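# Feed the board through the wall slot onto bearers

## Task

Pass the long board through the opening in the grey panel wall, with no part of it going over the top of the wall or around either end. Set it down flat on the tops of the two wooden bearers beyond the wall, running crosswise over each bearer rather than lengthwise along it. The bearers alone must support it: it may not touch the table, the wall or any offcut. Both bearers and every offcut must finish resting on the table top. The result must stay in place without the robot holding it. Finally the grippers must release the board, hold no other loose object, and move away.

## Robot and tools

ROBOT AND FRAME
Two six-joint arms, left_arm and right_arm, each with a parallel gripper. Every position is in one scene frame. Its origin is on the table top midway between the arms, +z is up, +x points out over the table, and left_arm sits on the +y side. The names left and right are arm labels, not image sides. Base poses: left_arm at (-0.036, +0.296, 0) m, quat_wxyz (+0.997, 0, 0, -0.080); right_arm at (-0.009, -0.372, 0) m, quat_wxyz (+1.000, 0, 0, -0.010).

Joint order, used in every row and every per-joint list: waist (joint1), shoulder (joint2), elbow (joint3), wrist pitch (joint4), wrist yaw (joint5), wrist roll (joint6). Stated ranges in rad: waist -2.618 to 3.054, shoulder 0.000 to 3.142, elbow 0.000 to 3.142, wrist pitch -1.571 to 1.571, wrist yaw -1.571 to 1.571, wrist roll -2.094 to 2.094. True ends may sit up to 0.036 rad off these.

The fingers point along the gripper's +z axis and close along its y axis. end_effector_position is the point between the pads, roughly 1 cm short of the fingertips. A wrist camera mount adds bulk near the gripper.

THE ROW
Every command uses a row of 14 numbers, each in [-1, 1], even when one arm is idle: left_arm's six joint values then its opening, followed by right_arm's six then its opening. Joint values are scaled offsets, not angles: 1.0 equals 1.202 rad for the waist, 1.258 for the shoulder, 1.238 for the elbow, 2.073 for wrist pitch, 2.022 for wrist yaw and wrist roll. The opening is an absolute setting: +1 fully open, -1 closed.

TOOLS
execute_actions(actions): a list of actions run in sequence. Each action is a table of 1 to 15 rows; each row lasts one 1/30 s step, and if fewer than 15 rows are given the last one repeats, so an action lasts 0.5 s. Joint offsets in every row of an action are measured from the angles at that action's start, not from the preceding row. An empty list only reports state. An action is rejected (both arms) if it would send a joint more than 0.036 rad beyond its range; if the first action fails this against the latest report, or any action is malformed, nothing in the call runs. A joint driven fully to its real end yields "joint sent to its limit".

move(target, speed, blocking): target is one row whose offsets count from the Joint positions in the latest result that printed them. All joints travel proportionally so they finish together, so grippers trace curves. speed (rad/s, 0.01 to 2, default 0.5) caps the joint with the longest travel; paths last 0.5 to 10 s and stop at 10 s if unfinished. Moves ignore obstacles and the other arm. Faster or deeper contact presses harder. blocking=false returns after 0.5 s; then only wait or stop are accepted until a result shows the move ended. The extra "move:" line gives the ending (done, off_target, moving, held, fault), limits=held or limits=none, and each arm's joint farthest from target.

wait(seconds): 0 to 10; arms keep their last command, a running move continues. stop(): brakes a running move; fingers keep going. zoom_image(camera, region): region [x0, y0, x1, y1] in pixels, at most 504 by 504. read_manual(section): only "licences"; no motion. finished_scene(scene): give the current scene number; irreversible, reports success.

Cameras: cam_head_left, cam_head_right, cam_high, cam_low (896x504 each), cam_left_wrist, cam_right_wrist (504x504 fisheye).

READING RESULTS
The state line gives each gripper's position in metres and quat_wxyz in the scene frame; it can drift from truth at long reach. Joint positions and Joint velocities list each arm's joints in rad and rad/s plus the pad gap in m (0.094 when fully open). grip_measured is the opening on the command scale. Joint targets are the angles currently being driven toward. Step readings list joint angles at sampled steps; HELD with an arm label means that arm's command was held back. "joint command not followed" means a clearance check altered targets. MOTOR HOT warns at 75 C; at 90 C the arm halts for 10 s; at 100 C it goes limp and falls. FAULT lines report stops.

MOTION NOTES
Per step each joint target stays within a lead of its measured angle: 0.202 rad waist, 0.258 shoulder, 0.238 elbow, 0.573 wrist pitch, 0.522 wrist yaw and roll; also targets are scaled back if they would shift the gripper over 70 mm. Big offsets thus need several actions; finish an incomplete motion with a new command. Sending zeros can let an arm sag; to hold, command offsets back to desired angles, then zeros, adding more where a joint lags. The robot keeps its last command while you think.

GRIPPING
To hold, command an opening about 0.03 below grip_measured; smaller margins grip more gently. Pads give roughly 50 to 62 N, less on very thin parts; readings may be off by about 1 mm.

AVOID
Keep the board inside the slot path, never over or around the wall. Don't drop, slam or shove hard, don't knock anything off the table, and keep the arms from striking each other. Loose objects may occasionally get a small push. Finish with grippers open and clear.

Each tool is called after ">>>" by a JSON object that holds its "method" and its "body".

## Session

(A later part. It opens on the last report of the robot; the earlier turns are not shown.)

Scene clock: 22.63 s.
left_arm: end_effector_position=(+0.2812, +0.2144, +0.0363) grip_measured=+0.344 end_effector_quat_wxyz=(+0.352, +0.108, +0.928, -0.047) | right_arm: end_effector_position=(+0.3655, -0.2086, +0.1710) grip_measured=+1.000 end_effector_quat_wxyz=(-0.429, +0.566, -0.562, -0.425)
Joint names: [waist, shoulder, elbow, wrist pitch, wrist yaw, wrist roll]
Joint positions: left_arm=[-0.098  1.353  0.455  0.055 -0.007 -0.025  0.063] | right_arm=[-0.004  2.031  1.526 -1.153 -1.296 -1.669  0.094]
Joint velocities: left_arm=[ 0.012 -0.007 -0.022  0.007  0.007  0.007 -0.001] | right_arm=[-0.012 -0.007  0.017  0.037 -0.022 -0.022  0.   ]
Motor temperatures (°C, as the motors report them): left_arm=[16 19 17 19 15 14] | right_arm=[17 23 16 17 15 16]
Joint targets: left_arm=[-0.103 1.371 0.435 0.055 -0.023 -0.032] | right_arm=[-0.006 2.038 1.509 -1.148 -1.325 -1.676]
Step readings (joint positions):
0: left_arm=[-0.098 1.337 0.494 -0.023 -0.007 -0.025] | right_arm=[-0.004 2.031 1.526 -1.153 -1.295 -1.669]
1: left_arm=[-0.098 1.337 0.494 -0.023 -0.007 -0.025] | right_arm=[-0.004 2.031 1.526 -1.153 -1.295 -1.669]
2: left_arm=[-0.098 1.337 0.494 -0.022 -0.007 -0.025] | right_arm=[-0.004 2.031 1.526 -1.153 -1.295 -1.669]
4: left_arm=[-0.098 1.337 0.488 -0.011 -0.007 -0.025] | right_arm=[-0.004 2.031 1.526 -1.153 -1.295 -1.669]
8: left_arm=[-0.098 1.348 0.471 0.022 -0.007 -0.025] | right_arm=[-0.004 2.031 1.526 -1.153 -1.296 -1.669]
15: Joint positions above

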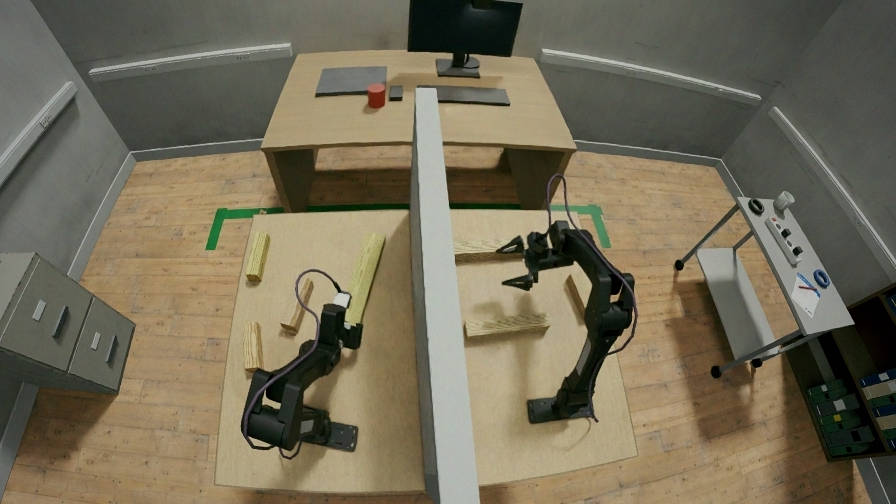

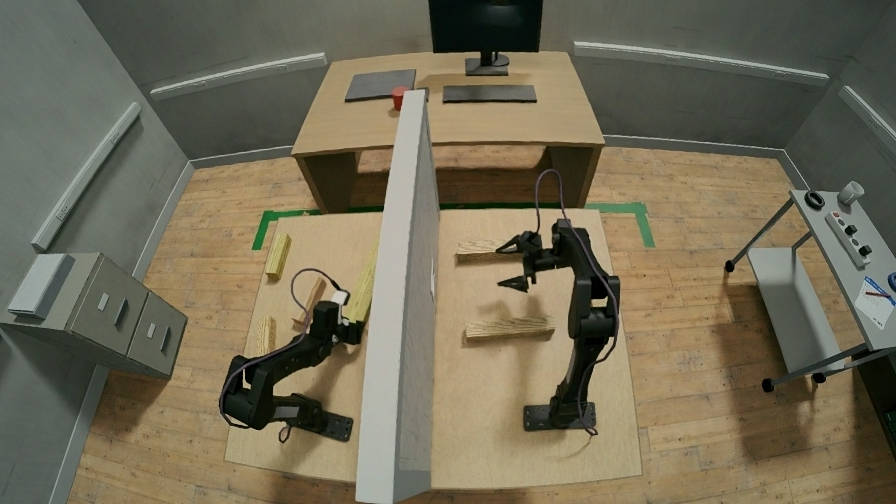

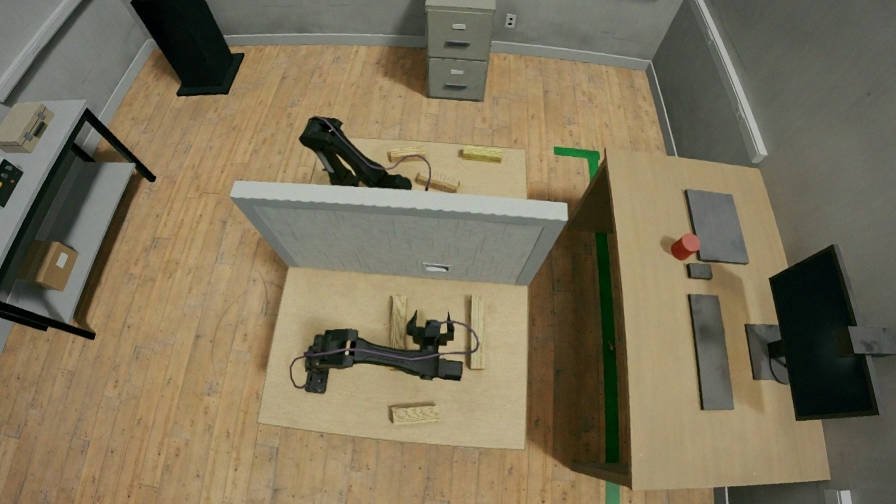

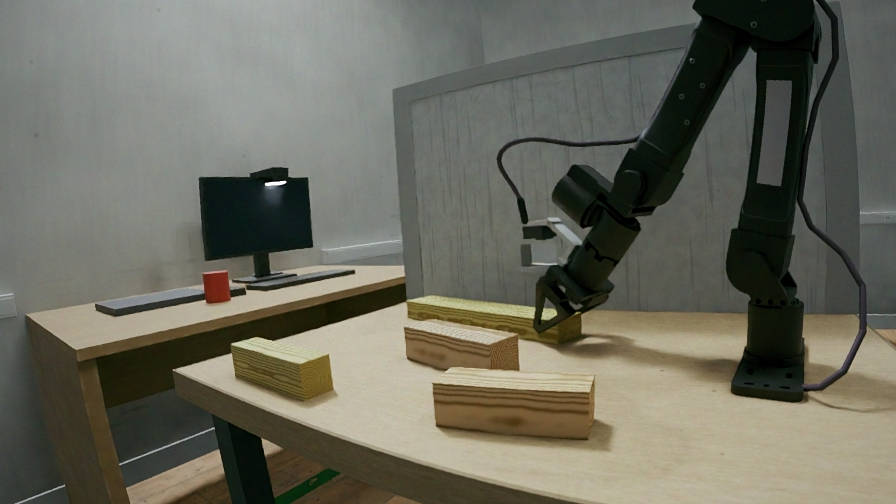

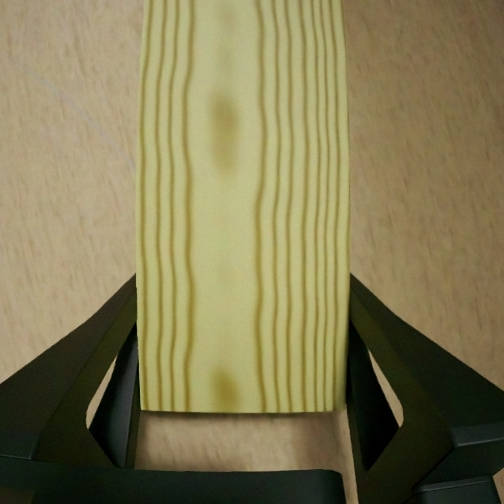

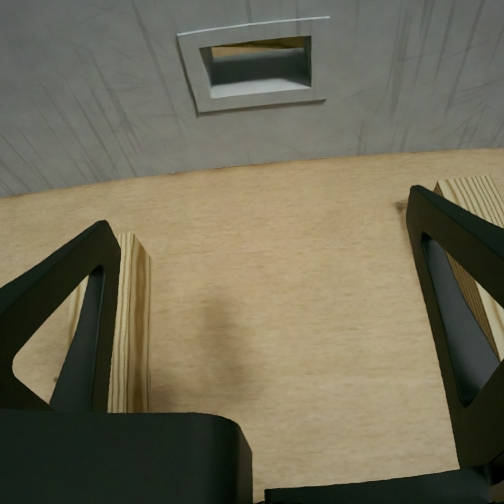

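>>> {"method": "execute_actions", "body": {"actions": [[[-0.002,0.0,0.005,0.0,-0.002,-0.002,1,-0.0017,0.0056,-0.0137,0.0024,-0.0143,-0.0035,1],[-0.002,0.0,0.015,0.0,-0.002,-0.002,1,-0.0017,0.0056,-0.0137,0.0024,-0.0143,-0.0035,1],[-0.002,0.005,0.027,0.0,-0.002,-0.002,1,-0.0017,0.0056,-0.0137,0.0024,-0.0143,-0.0035,1],[-0.002,0.015,0.038,0.0,-0.002,-0.002,1,-0.0017,0.0056,-0.0137,0.0024,-0.0143,-0.0035,1],[-0.002,0.026,0.049,0.0,-0.002,-0.002,1,-0.0017,0.0056,-0.0137,0.0024,-0.0143,-0.0035,1],[-0.002,0.037,0.06,0.0,-0.002,-0.002,1,-0.0017,0.0056,-0.0137,0.0024,-0.0143,-0.0035,1],[-0.002,0.048,0.07,0.0,-0.002,-0.002,1,-0.0017,0.0056,-0.0137,0.0024,-0.0143,-0.0035,1],[-0.002,0.059,0.08,0.0,-0.002,-0.002,1,-0.0017,0.0056,-0.0137,0.0024,-0.0143,-0.0035,1],[-0.002,0.07,0.09,0.001,-0.002,-0.002,1,-0.0017,0.0056,-0.0137,0.0024,-0.0143,-0.0035,1],[-0.002,0.081,0.1,0.001,-0.002,-0.002,1,-0.0017,0.0056,-0.0137,0.0024,-0.0143,-0.0035,1],[-0.002,0.092,0.11,0.001,-0.002,-0.002,1,-0.0017,0.0056,-0.0137,0.0024,-0.0143,-0.0035,1],[-0.002,0.103,0.12,0.0015,-0.002,-0.002,1,-0.0017,0.0056,-0.0137,0.0024,-0.0143,-0.0035,1],[-0.002,0.114,0.13,0.0015,-0.002,-0.002,1,-0.0017,0.0056,-0.0137,0.0024,-0.0143,-0.0035,1],[-0.002,0.1258,0.1403,0.0015,-0.002,-0.002,1,-0.0017,0.0056,-0.0137,0.0024,-0.0143,-0.0035,1]]]}}

>>> {"method": "wait", "body": {"seconds": 0.2}}

>>> {"method": "zoom_image", "body": {"camera": "cam_low", "region": [440, 220, 640, 360]}}

Scene clock: 23.90 s.
left_arm: end_effector_position=(+0.3151, +0.2054, +0.0424) grip_measured=+1.000 end_effector_quat_wxyz=(+0.354, +0.107, +0.928, -0.047) | right_arm: end_effector_position=(+0.3655, -0.2086, +0.1710) grip_measured=+1.000 end_effector_quat_wxyz=(-0.429, +0.566, -0.562, -0.425)
Joint names: [waist, shoulder, elbow, wrist pitch, wrist yaw, wrist roll]
Joint positions: left_arm=[-0.098  1.485  0.588  0.056 -0.007 -0.025  0.094] | right_arm=[-0.004  2.031  1.526 -1.153 -1.296 -1.669  0.094]
Joint velocities: left_arm=[-0.007  0.3    0.252 -0.022 -0.051 -0.007  0.   ] | right_arm=[ 0.002 -0.002  0.017 -0.051  0.022 -0.007  0.   ]
Motor temperatures (°C, as the motors report them): left_arm=[16 19 17 19 15 14] | right_arm=[17 23 16 17 15 16]
Joint targets: left_arm=[-0.100 1.512 0.628 0.058 -0.011 -0.029] | right_arm=[-0.006 2.038 1.509 -1.148 -1.324 -1.676]
Step readings (joint positions):
0: left_arm=[-0.098 1.353 0.454 0.055 -0.007 -0.025] | right_arm=[-0.004 2.031 1.526 -1.153 -1.296 -1.669]
1: left_arm=[-0.098 1.353 0.454 0.055 -0.007 -0.025] | right_arm=[-0.004 2.031 1.526 -1.153 -1.296 -1.669]
2: left_arm=[-0.098 1.353 0.454 0.055 -0.007 -0.025] | right_arm=[-0.004 2.031 1.526 -1.153 -1.296 -1.669]
4: left_arm=[-0.098 1.353 0.456 0.054 -0.007 -0.025] | right_arm=[-0.004 2.031 1.526 -1.153 -1.296 -1.669]
8: left_arm=[-0.098 1.388 0.498 0.053 -0.007 -0.025] | right_arm=[-0.004 2.031 1.526 -1.153 -1.296 -1.669]
15: Joint positions above

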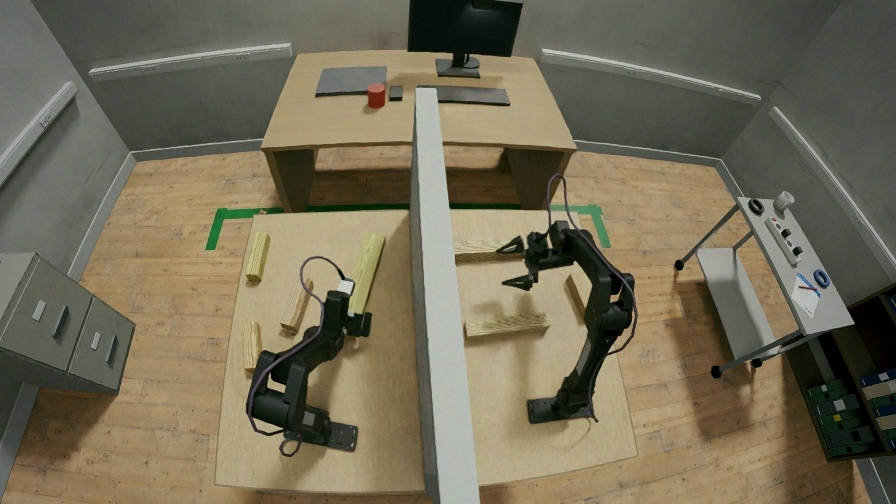

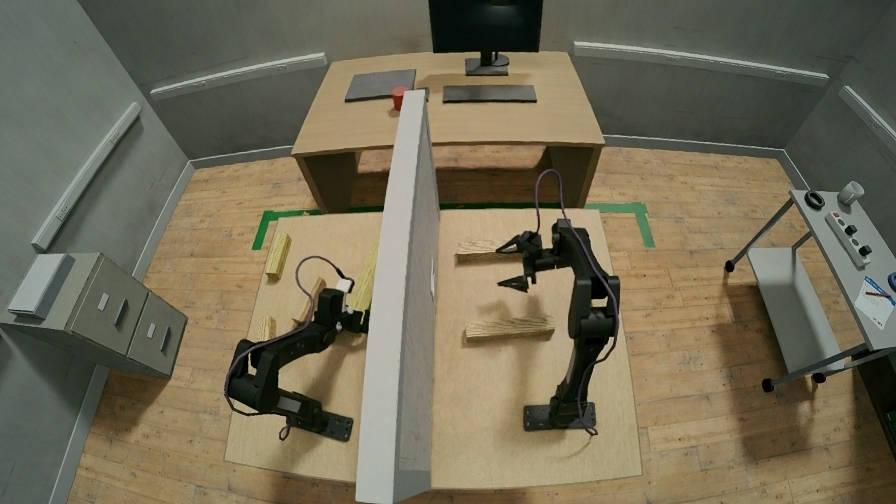

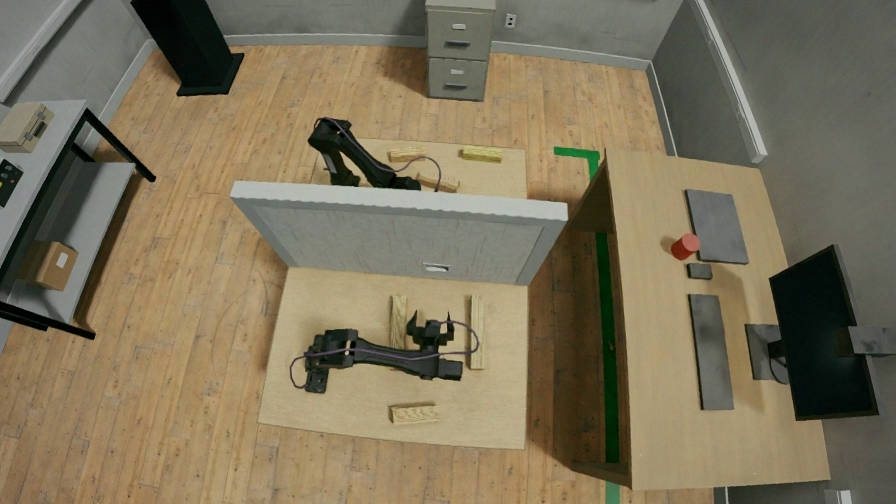

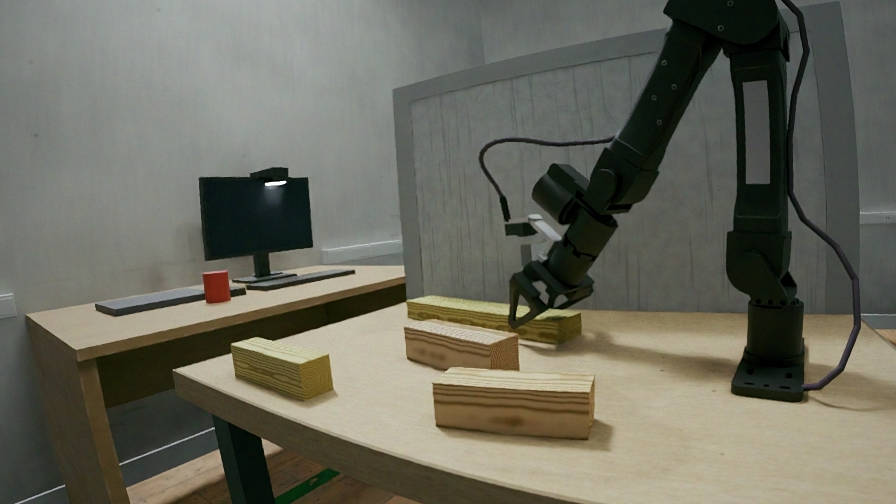

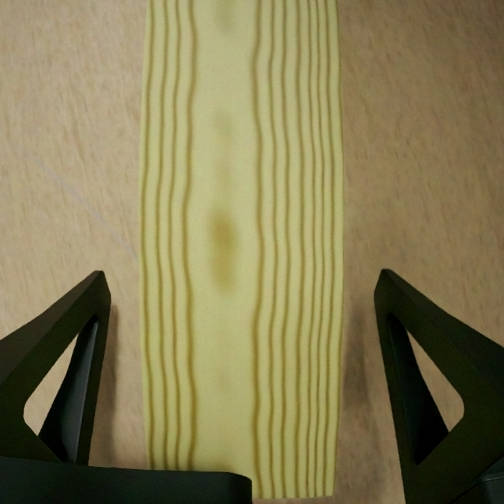

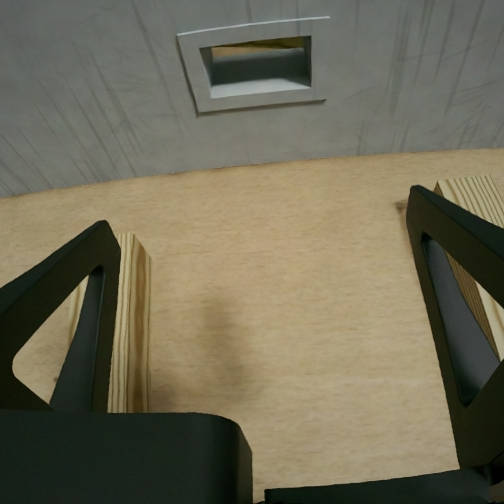

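Scene clock: 24.10 s.
left_arm: end_effector_position=(+0.3178, +0.2047, +0.0420) grip_measured=+1.000 end_effector_quat_wxyz=(+0.353, +0.108, +0.928, -0.047) | right_arm: end_effector_position=(+0.3655, -0.2086, +0.1710) grip_measured=+1.000 end_effector_quat_wxyz=(-0.429, +0.566, -0.562, -0.425)
Joint names: [waist, shoulder, elbow, wrist pitch, wrist yaw, wrist roll]
Joint positions: left_arm=[-0.098  1.497  0.598  0.058 -0.007 -0.025  0.094] | right_arm=[-0.004  2.031  1.526 -1.153 -1.296 -1.669  0.094]
Joint velocities: left_arm=[ 0.017  0.002 -0.002 -0.081 -0.051 -0.007  0.   ] | right_arm=[-0.007 -0.017 -0.002 -0.066 -0.022  0.037  0.   ]
Motor temperatures (°C, as the motors report them): left_arm=[16 19 17 19 15 14] | right_arm=[17 23 16 17 15 16]
Joint targets: left_arm=[-0.100 1.512 0.628 0.058 -0.011 -0.029] | right_arm=[-0.006 2.038 1.509 -1.148 -1.324 -1.676]
wait: 0.20 s; no rest

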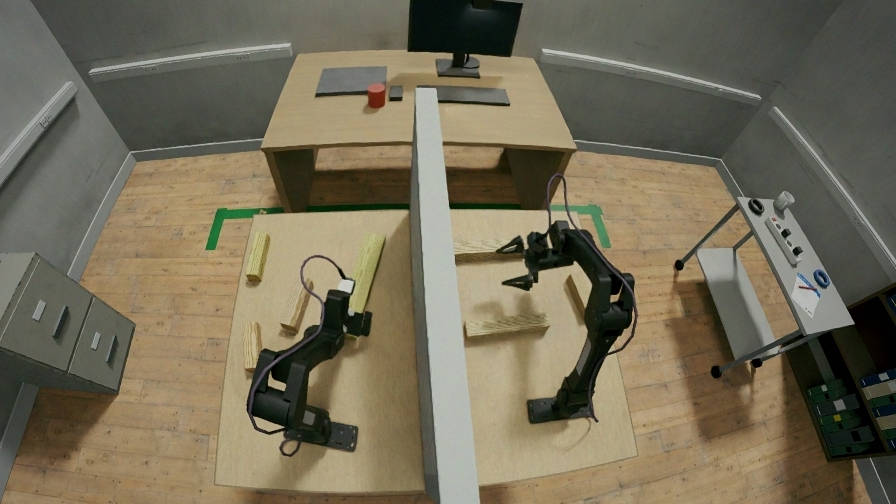

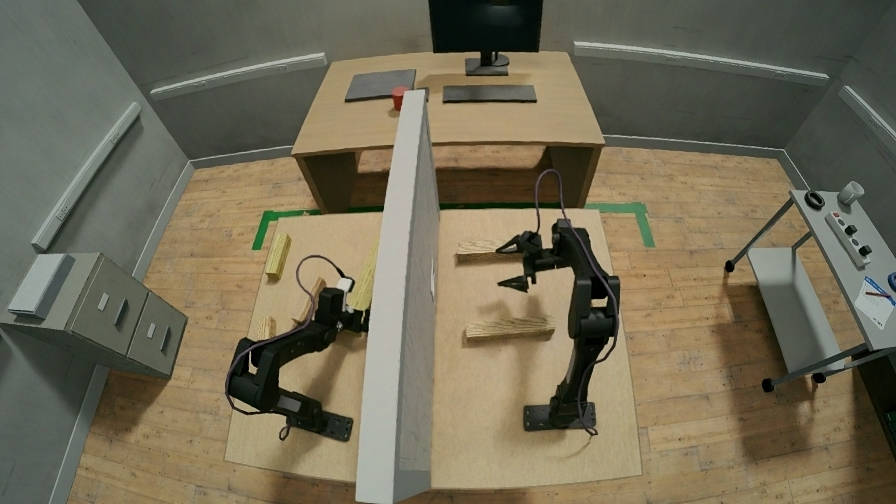

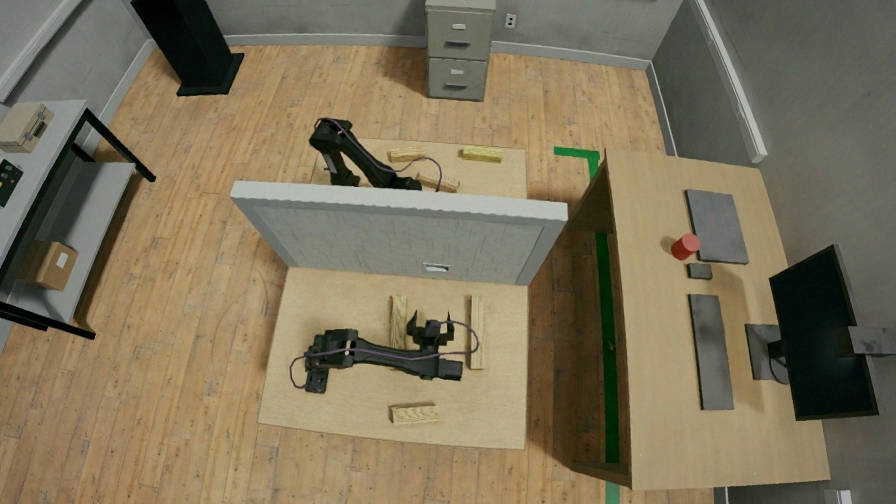

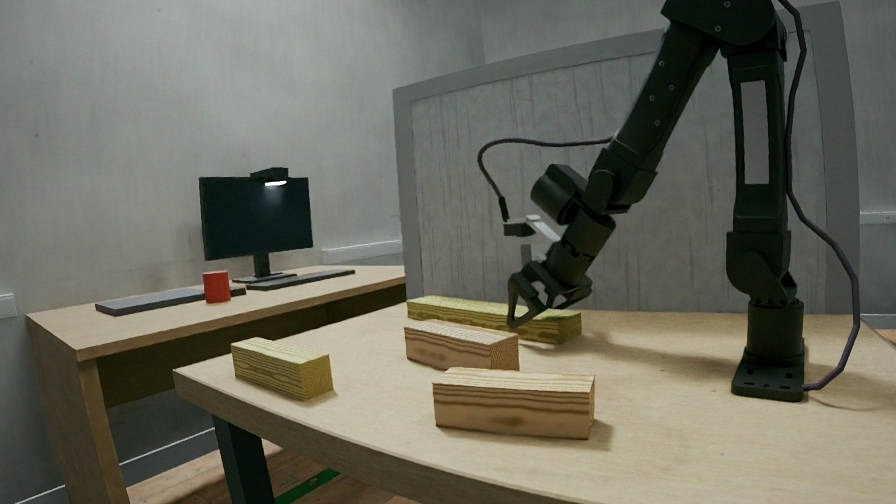

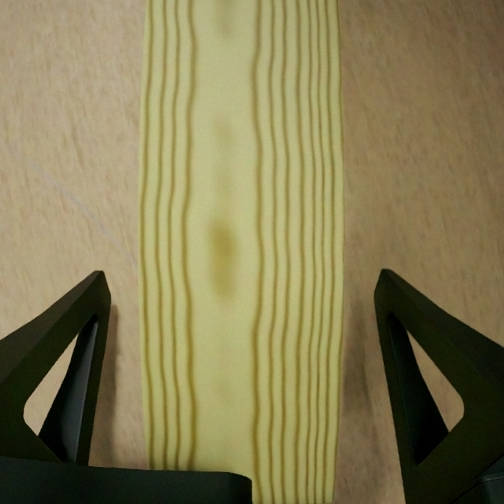

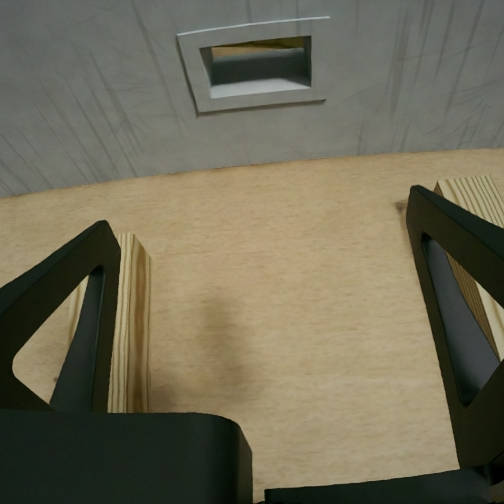

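Region (440, 220, 640, 360) of cam_low's 896x504 image, scaled by 2.520, with more detail than that image has; it fills the top 353 rows of this view, and the rest is white.

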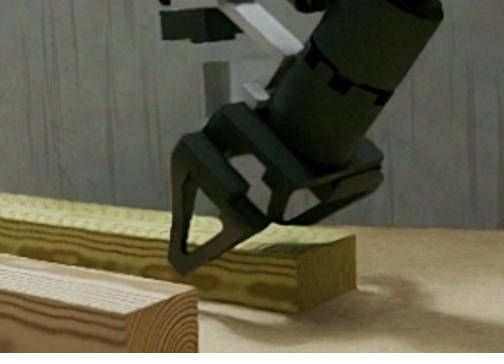

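>>> {"method": "execute_actions", "body": {"actions": []}}

Scene clock: 24.83 s.
left_arm: end_effector_position=(+0.3178, +0.2047, +0.0420) grip_measured=+1.000 end_effector_quat_wxyz=(+0.353, +0.108, +0.928, -0.047) | right_arm: end_effector_position=(+0.3655, -0.2086, +0.1710) grip_measured=+1.000 end_effector_quat_wxyz=(-0.429, +0.566, -0.562, -0.425)
Joint names: [waist, shoulder, elbow, wrist pitch, wrist yaw, wrist roll]
Joint positions: left_arm=[-0.098  1.497  0.598  0.058 -0.007 -0.025  0.094] | right_arm=[-0.004  2.031  1.526 -1.153 -1.296 -1.669  0.094]
Joint velocities: left_arm=[-0.017  0.002 -0.002 -0.037  0.051  0.051  0.   ] | right_arm=[-0.002 -0.007 -0.007  0.037  0.037 -0.081  0.   ]
Motor temperatures (°C, as the motors report them): left_arm=[16 19 17 19 15 14] | right_arm=[17 23 16 17 15 16]
Joint targets: left_arm=[-0.100 1.512 0.628 0.058 -0.011 -0.029] | right_arm=[-0.006 2.038 1.509 -1.148 -1.324 -1.676]

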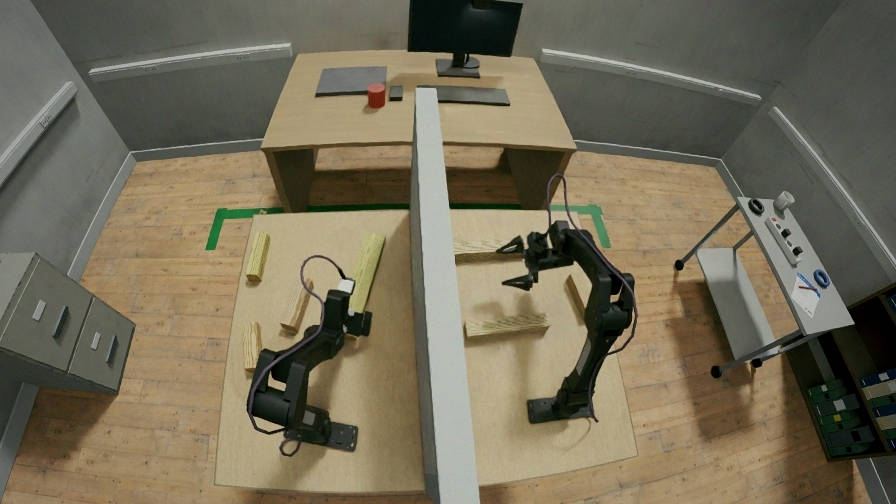

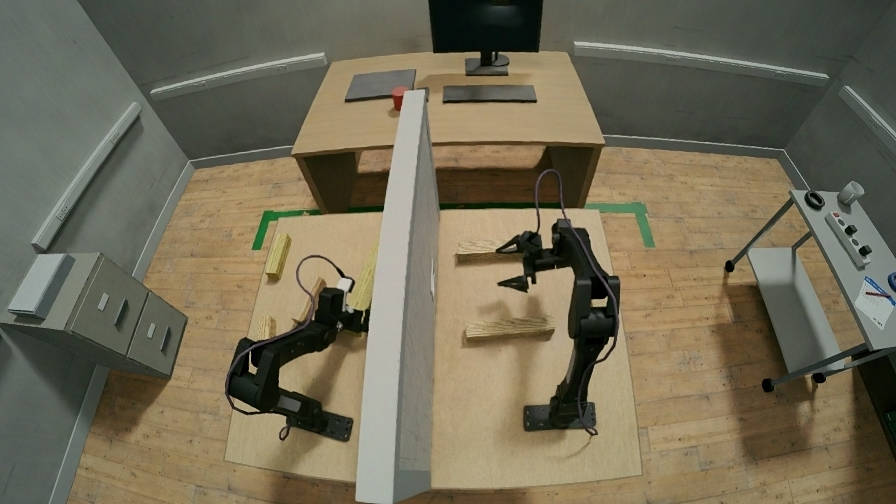

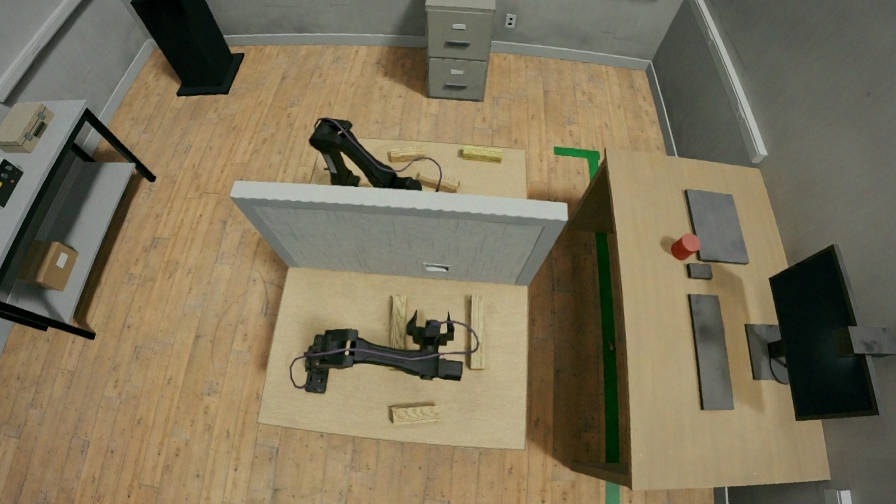

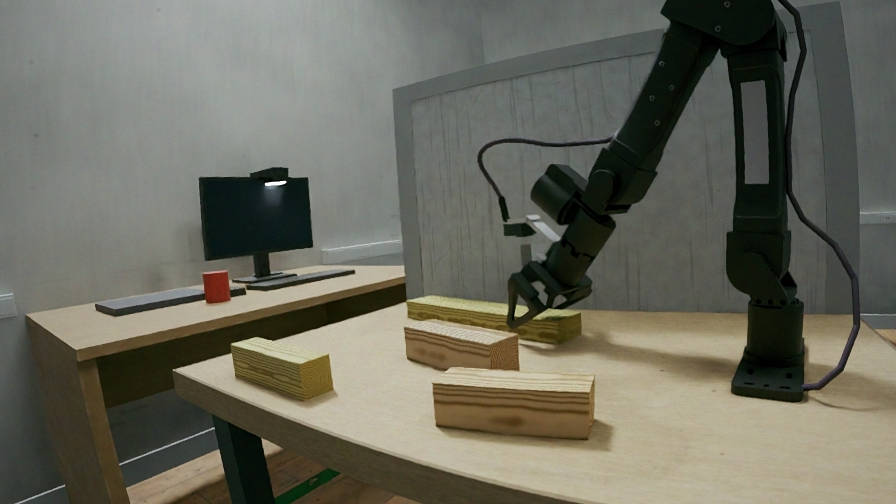

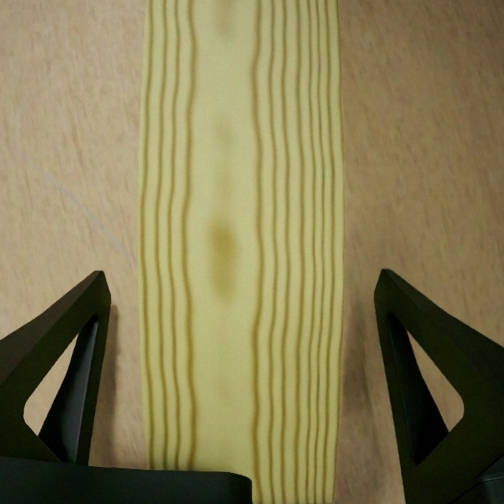

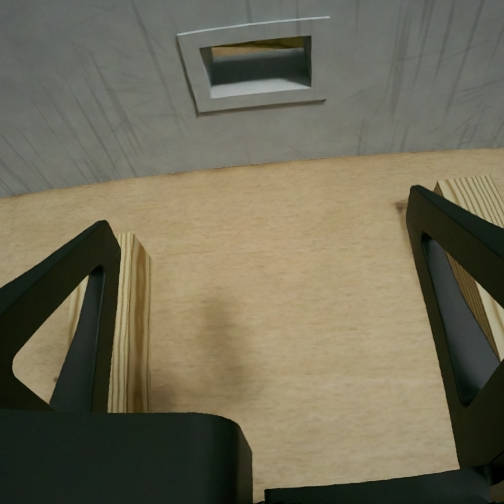

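>>> {"method": "zoom_image", "body": {"camera": "cam_low", "region": [400, 200, 640, 360]}}

Region (400, 200, 640, 360) of cam_low's 896x504 image, scaled by 2.100, with more detail than that image has.

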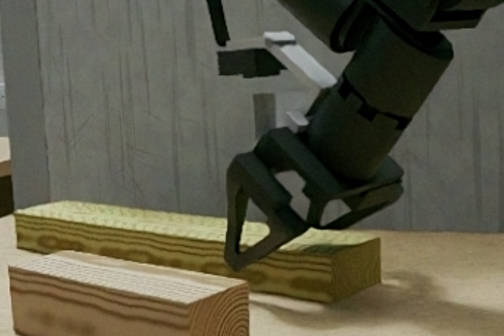

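>>> {"method": "execute_actions", "body": {"actions": [[[-0.0017,0.0141,-0.0100,0.0064,-0.002,-0.002,1,-0.0017,0.0056,-0.0137,0.0024,-0.0143,-0.0035,1],[-0.0017,0.0162,-0.0189,0.0085,-0.002,-0.002,1,-0.0017,0.0056,-0.0137,0.0024,-0.0143,-0.0035,1],[-0.0017,0.0184,-0.0202,0.0106,-0.002,-0.002,1,-0.0017,0.0056,-0.0137,0.0024,-0.0143,-0.0035,1],[-0.0017,0.0205,-0.0215,0.0127,-0.002,-0.002,1,-0.0017,0.0056,-0.0137,0.0024,-0.0143,-0.0035,1],[-0.0017,0.0227,-0.0229,0.0149,-0.002,-0.002,1,-0.0017,0.0056,-0.0137,0.0024,-0.0143,-0.0035,1],[-0.0017,0.0249,-0.0242,0.0170,-0.002,-0.002,1,-0.0017,0.0056,-0.0137,0.0024,-0.0143,-0.0035,1],[-0.0017,0.0270,-0.0255,0.0191,-0.002,-0.002,1,-0.0017,0.0056,-0.0137,0.0024,-0.0143,-0.0035,1],[-0.0017,0.0292,-0.0268,0.0212,-0.002,-0.002,1,-0.0017,0.0056,-0.0137,0.0024,-0.0143,-0.0035,1],[-0.0017,0.0313,-0.0282,0.0233,-0.002,-0.002,1,-0.0017,0.0056,-0.0137,0.0024,-0.0143,-0.0035,1],[-0.0017,0.0335,-0.0295,0.0254,-0.002,-0.002,1,-0.0017,0.0056,-0.0137,0.0024,-0.0143,-0.0035,1]]]}}

>>> {"method": "zoom_image", "body": {"camera": "cam_low", "region": [400, 200, 640, 360]}}

Scene clock: 25.93 s.
left_arm: end_effector_position=(+0.3166, +0.2050, +0.0324) grip_measured=+1.000 end_effector_quat_wxyz=(+0.350, +0.108, +0.929, -0.047) | right_arm: end_effector_position=(+0.3655, -0.2086, +0.1710) grip_measured=+1.000 end_effector_quat_wxyz=(-0.429, +0.566, -0.562, -0.425)
Joint names: [waist, shoulder, elbow, wrist pitch, wrist yaw, wrist roll]
Joint positions: left_arm=[-0.098  1.525  0.581  0.095 -0.007 -0.025  0.094] | right_arm=[-0.004  2.031  1.526 -1.153 -1.296 -1.669  0.094]
Joint velocities: left_arm=[ 0.037  0.012 -0.007 -0.095 -0.037  0.007  0.   ] | right_arm=[-0.002 -0.002 -0.002 -0.022 -0.022 -0.081  0.   ]
Motor temperatures (°C, as the motors report them): left_arm=[16 19 17 19 15 14] | right_arm=[17 23 16 17 15 16]
Joint targets: left_arm=[-0.100 1.539 0.561 0.110 -0.011 -0.029] | right_arm=[-0.006 2.038 1.509 -1.148 -1.324 -1.676]
Step readings (joint positions):
0: left_arm=[-0.098 1.497 0.598 0.058 -0.007 -0.025] | right_arm=[-0.004 2.031 1.526 -1.153 -1.296 -1.669]
1: left_arm=[-0.098 1.497 0.598 0.058 -0.007 -0.025] | right_arm=[-0.004 2.031 1.526 -1.153 -1.296 -1.669]
2: left_arm=[-0.098 1.497 0.598 0.059 -0.007 -0.025] | right_arm=[-0.004 2.031 1.526 -1.153 -1.296 -1.669]
4: left_arm=[-0.098 1.497 0.598 0.064 -0.007 -0.025] | right_arm=[-0.004 2.031 1.526 -1.153 -1.296 -1.669]
8: left_arm=[-0.098 1.511 0.598 0.080 -0.007 -0.025] | right_arm=[-0.004 2.031 1.526 -1.153 -1.296 -1.669]
15: Joint positions above

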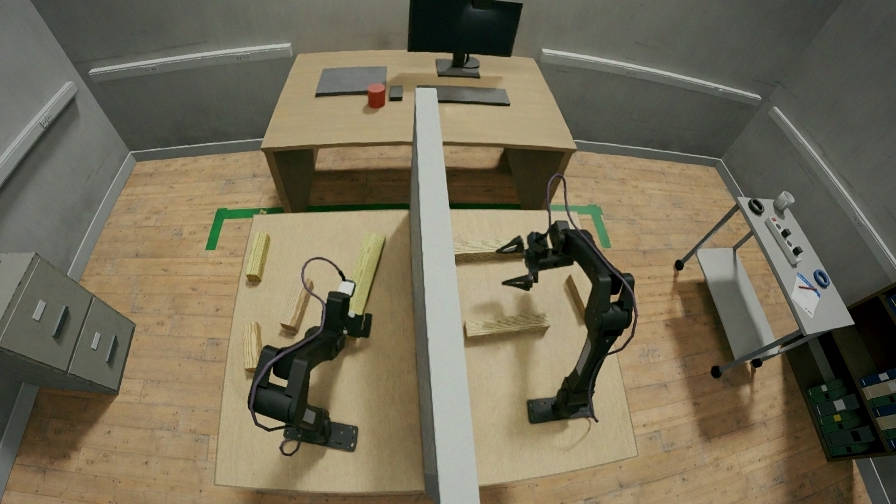

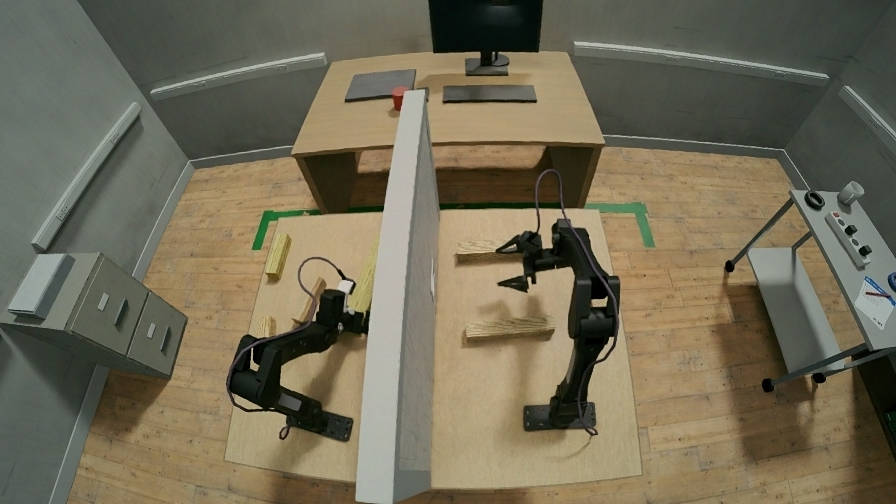

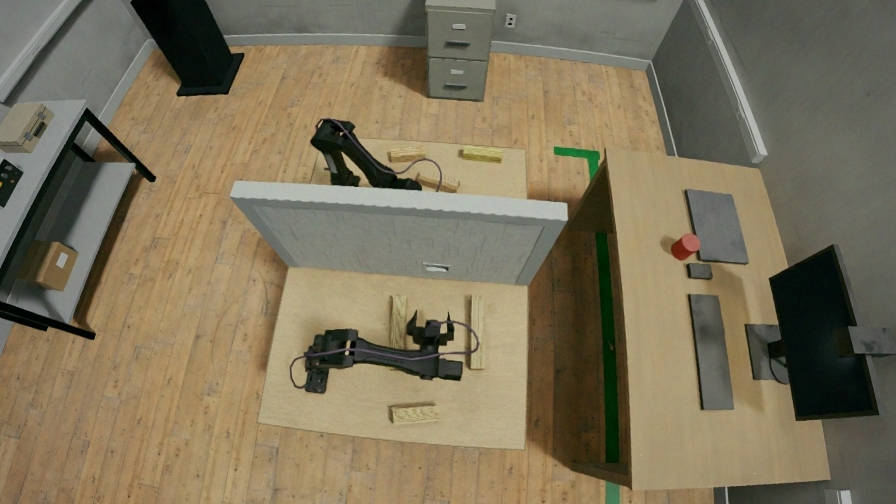

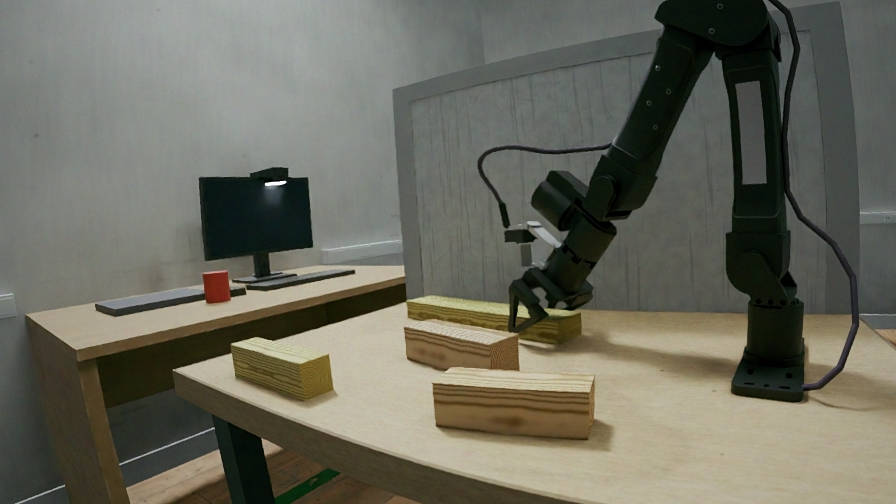

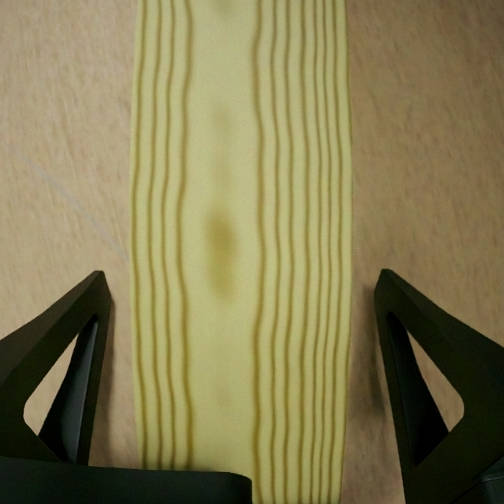

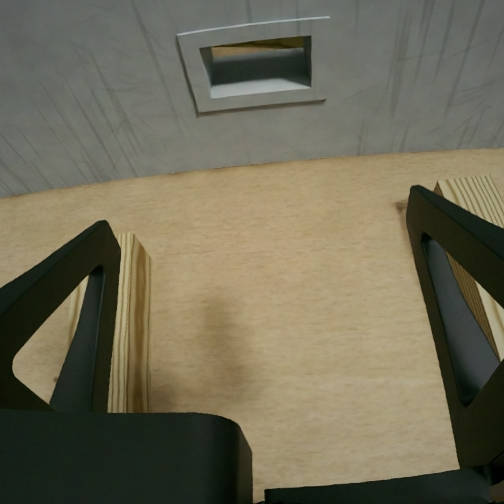

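Region (400, 200, 640, 360) of cam_low's 896x504 image, scaled by 2.100, with more detail than that image has.

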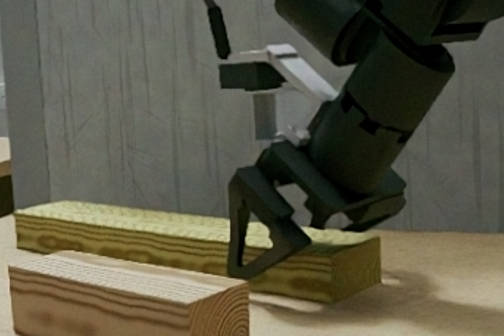

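>>> {"method": "zoom_image", "body": {"camera": "cam_low", "region": [490, 270, 600, 350]}}

Region (490, 270, 600, 350) of cam_low's 896x504 image, scaled by 4.582, with more detail than that image has; it fills the top 367 rows of this view, and the rest is white.

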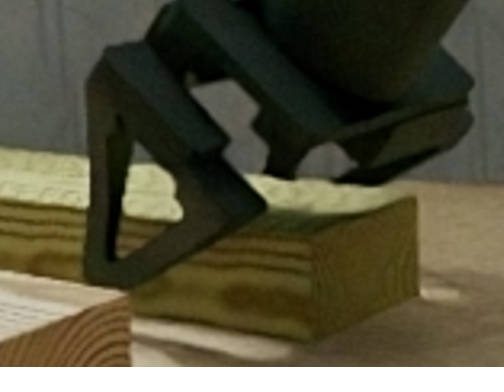

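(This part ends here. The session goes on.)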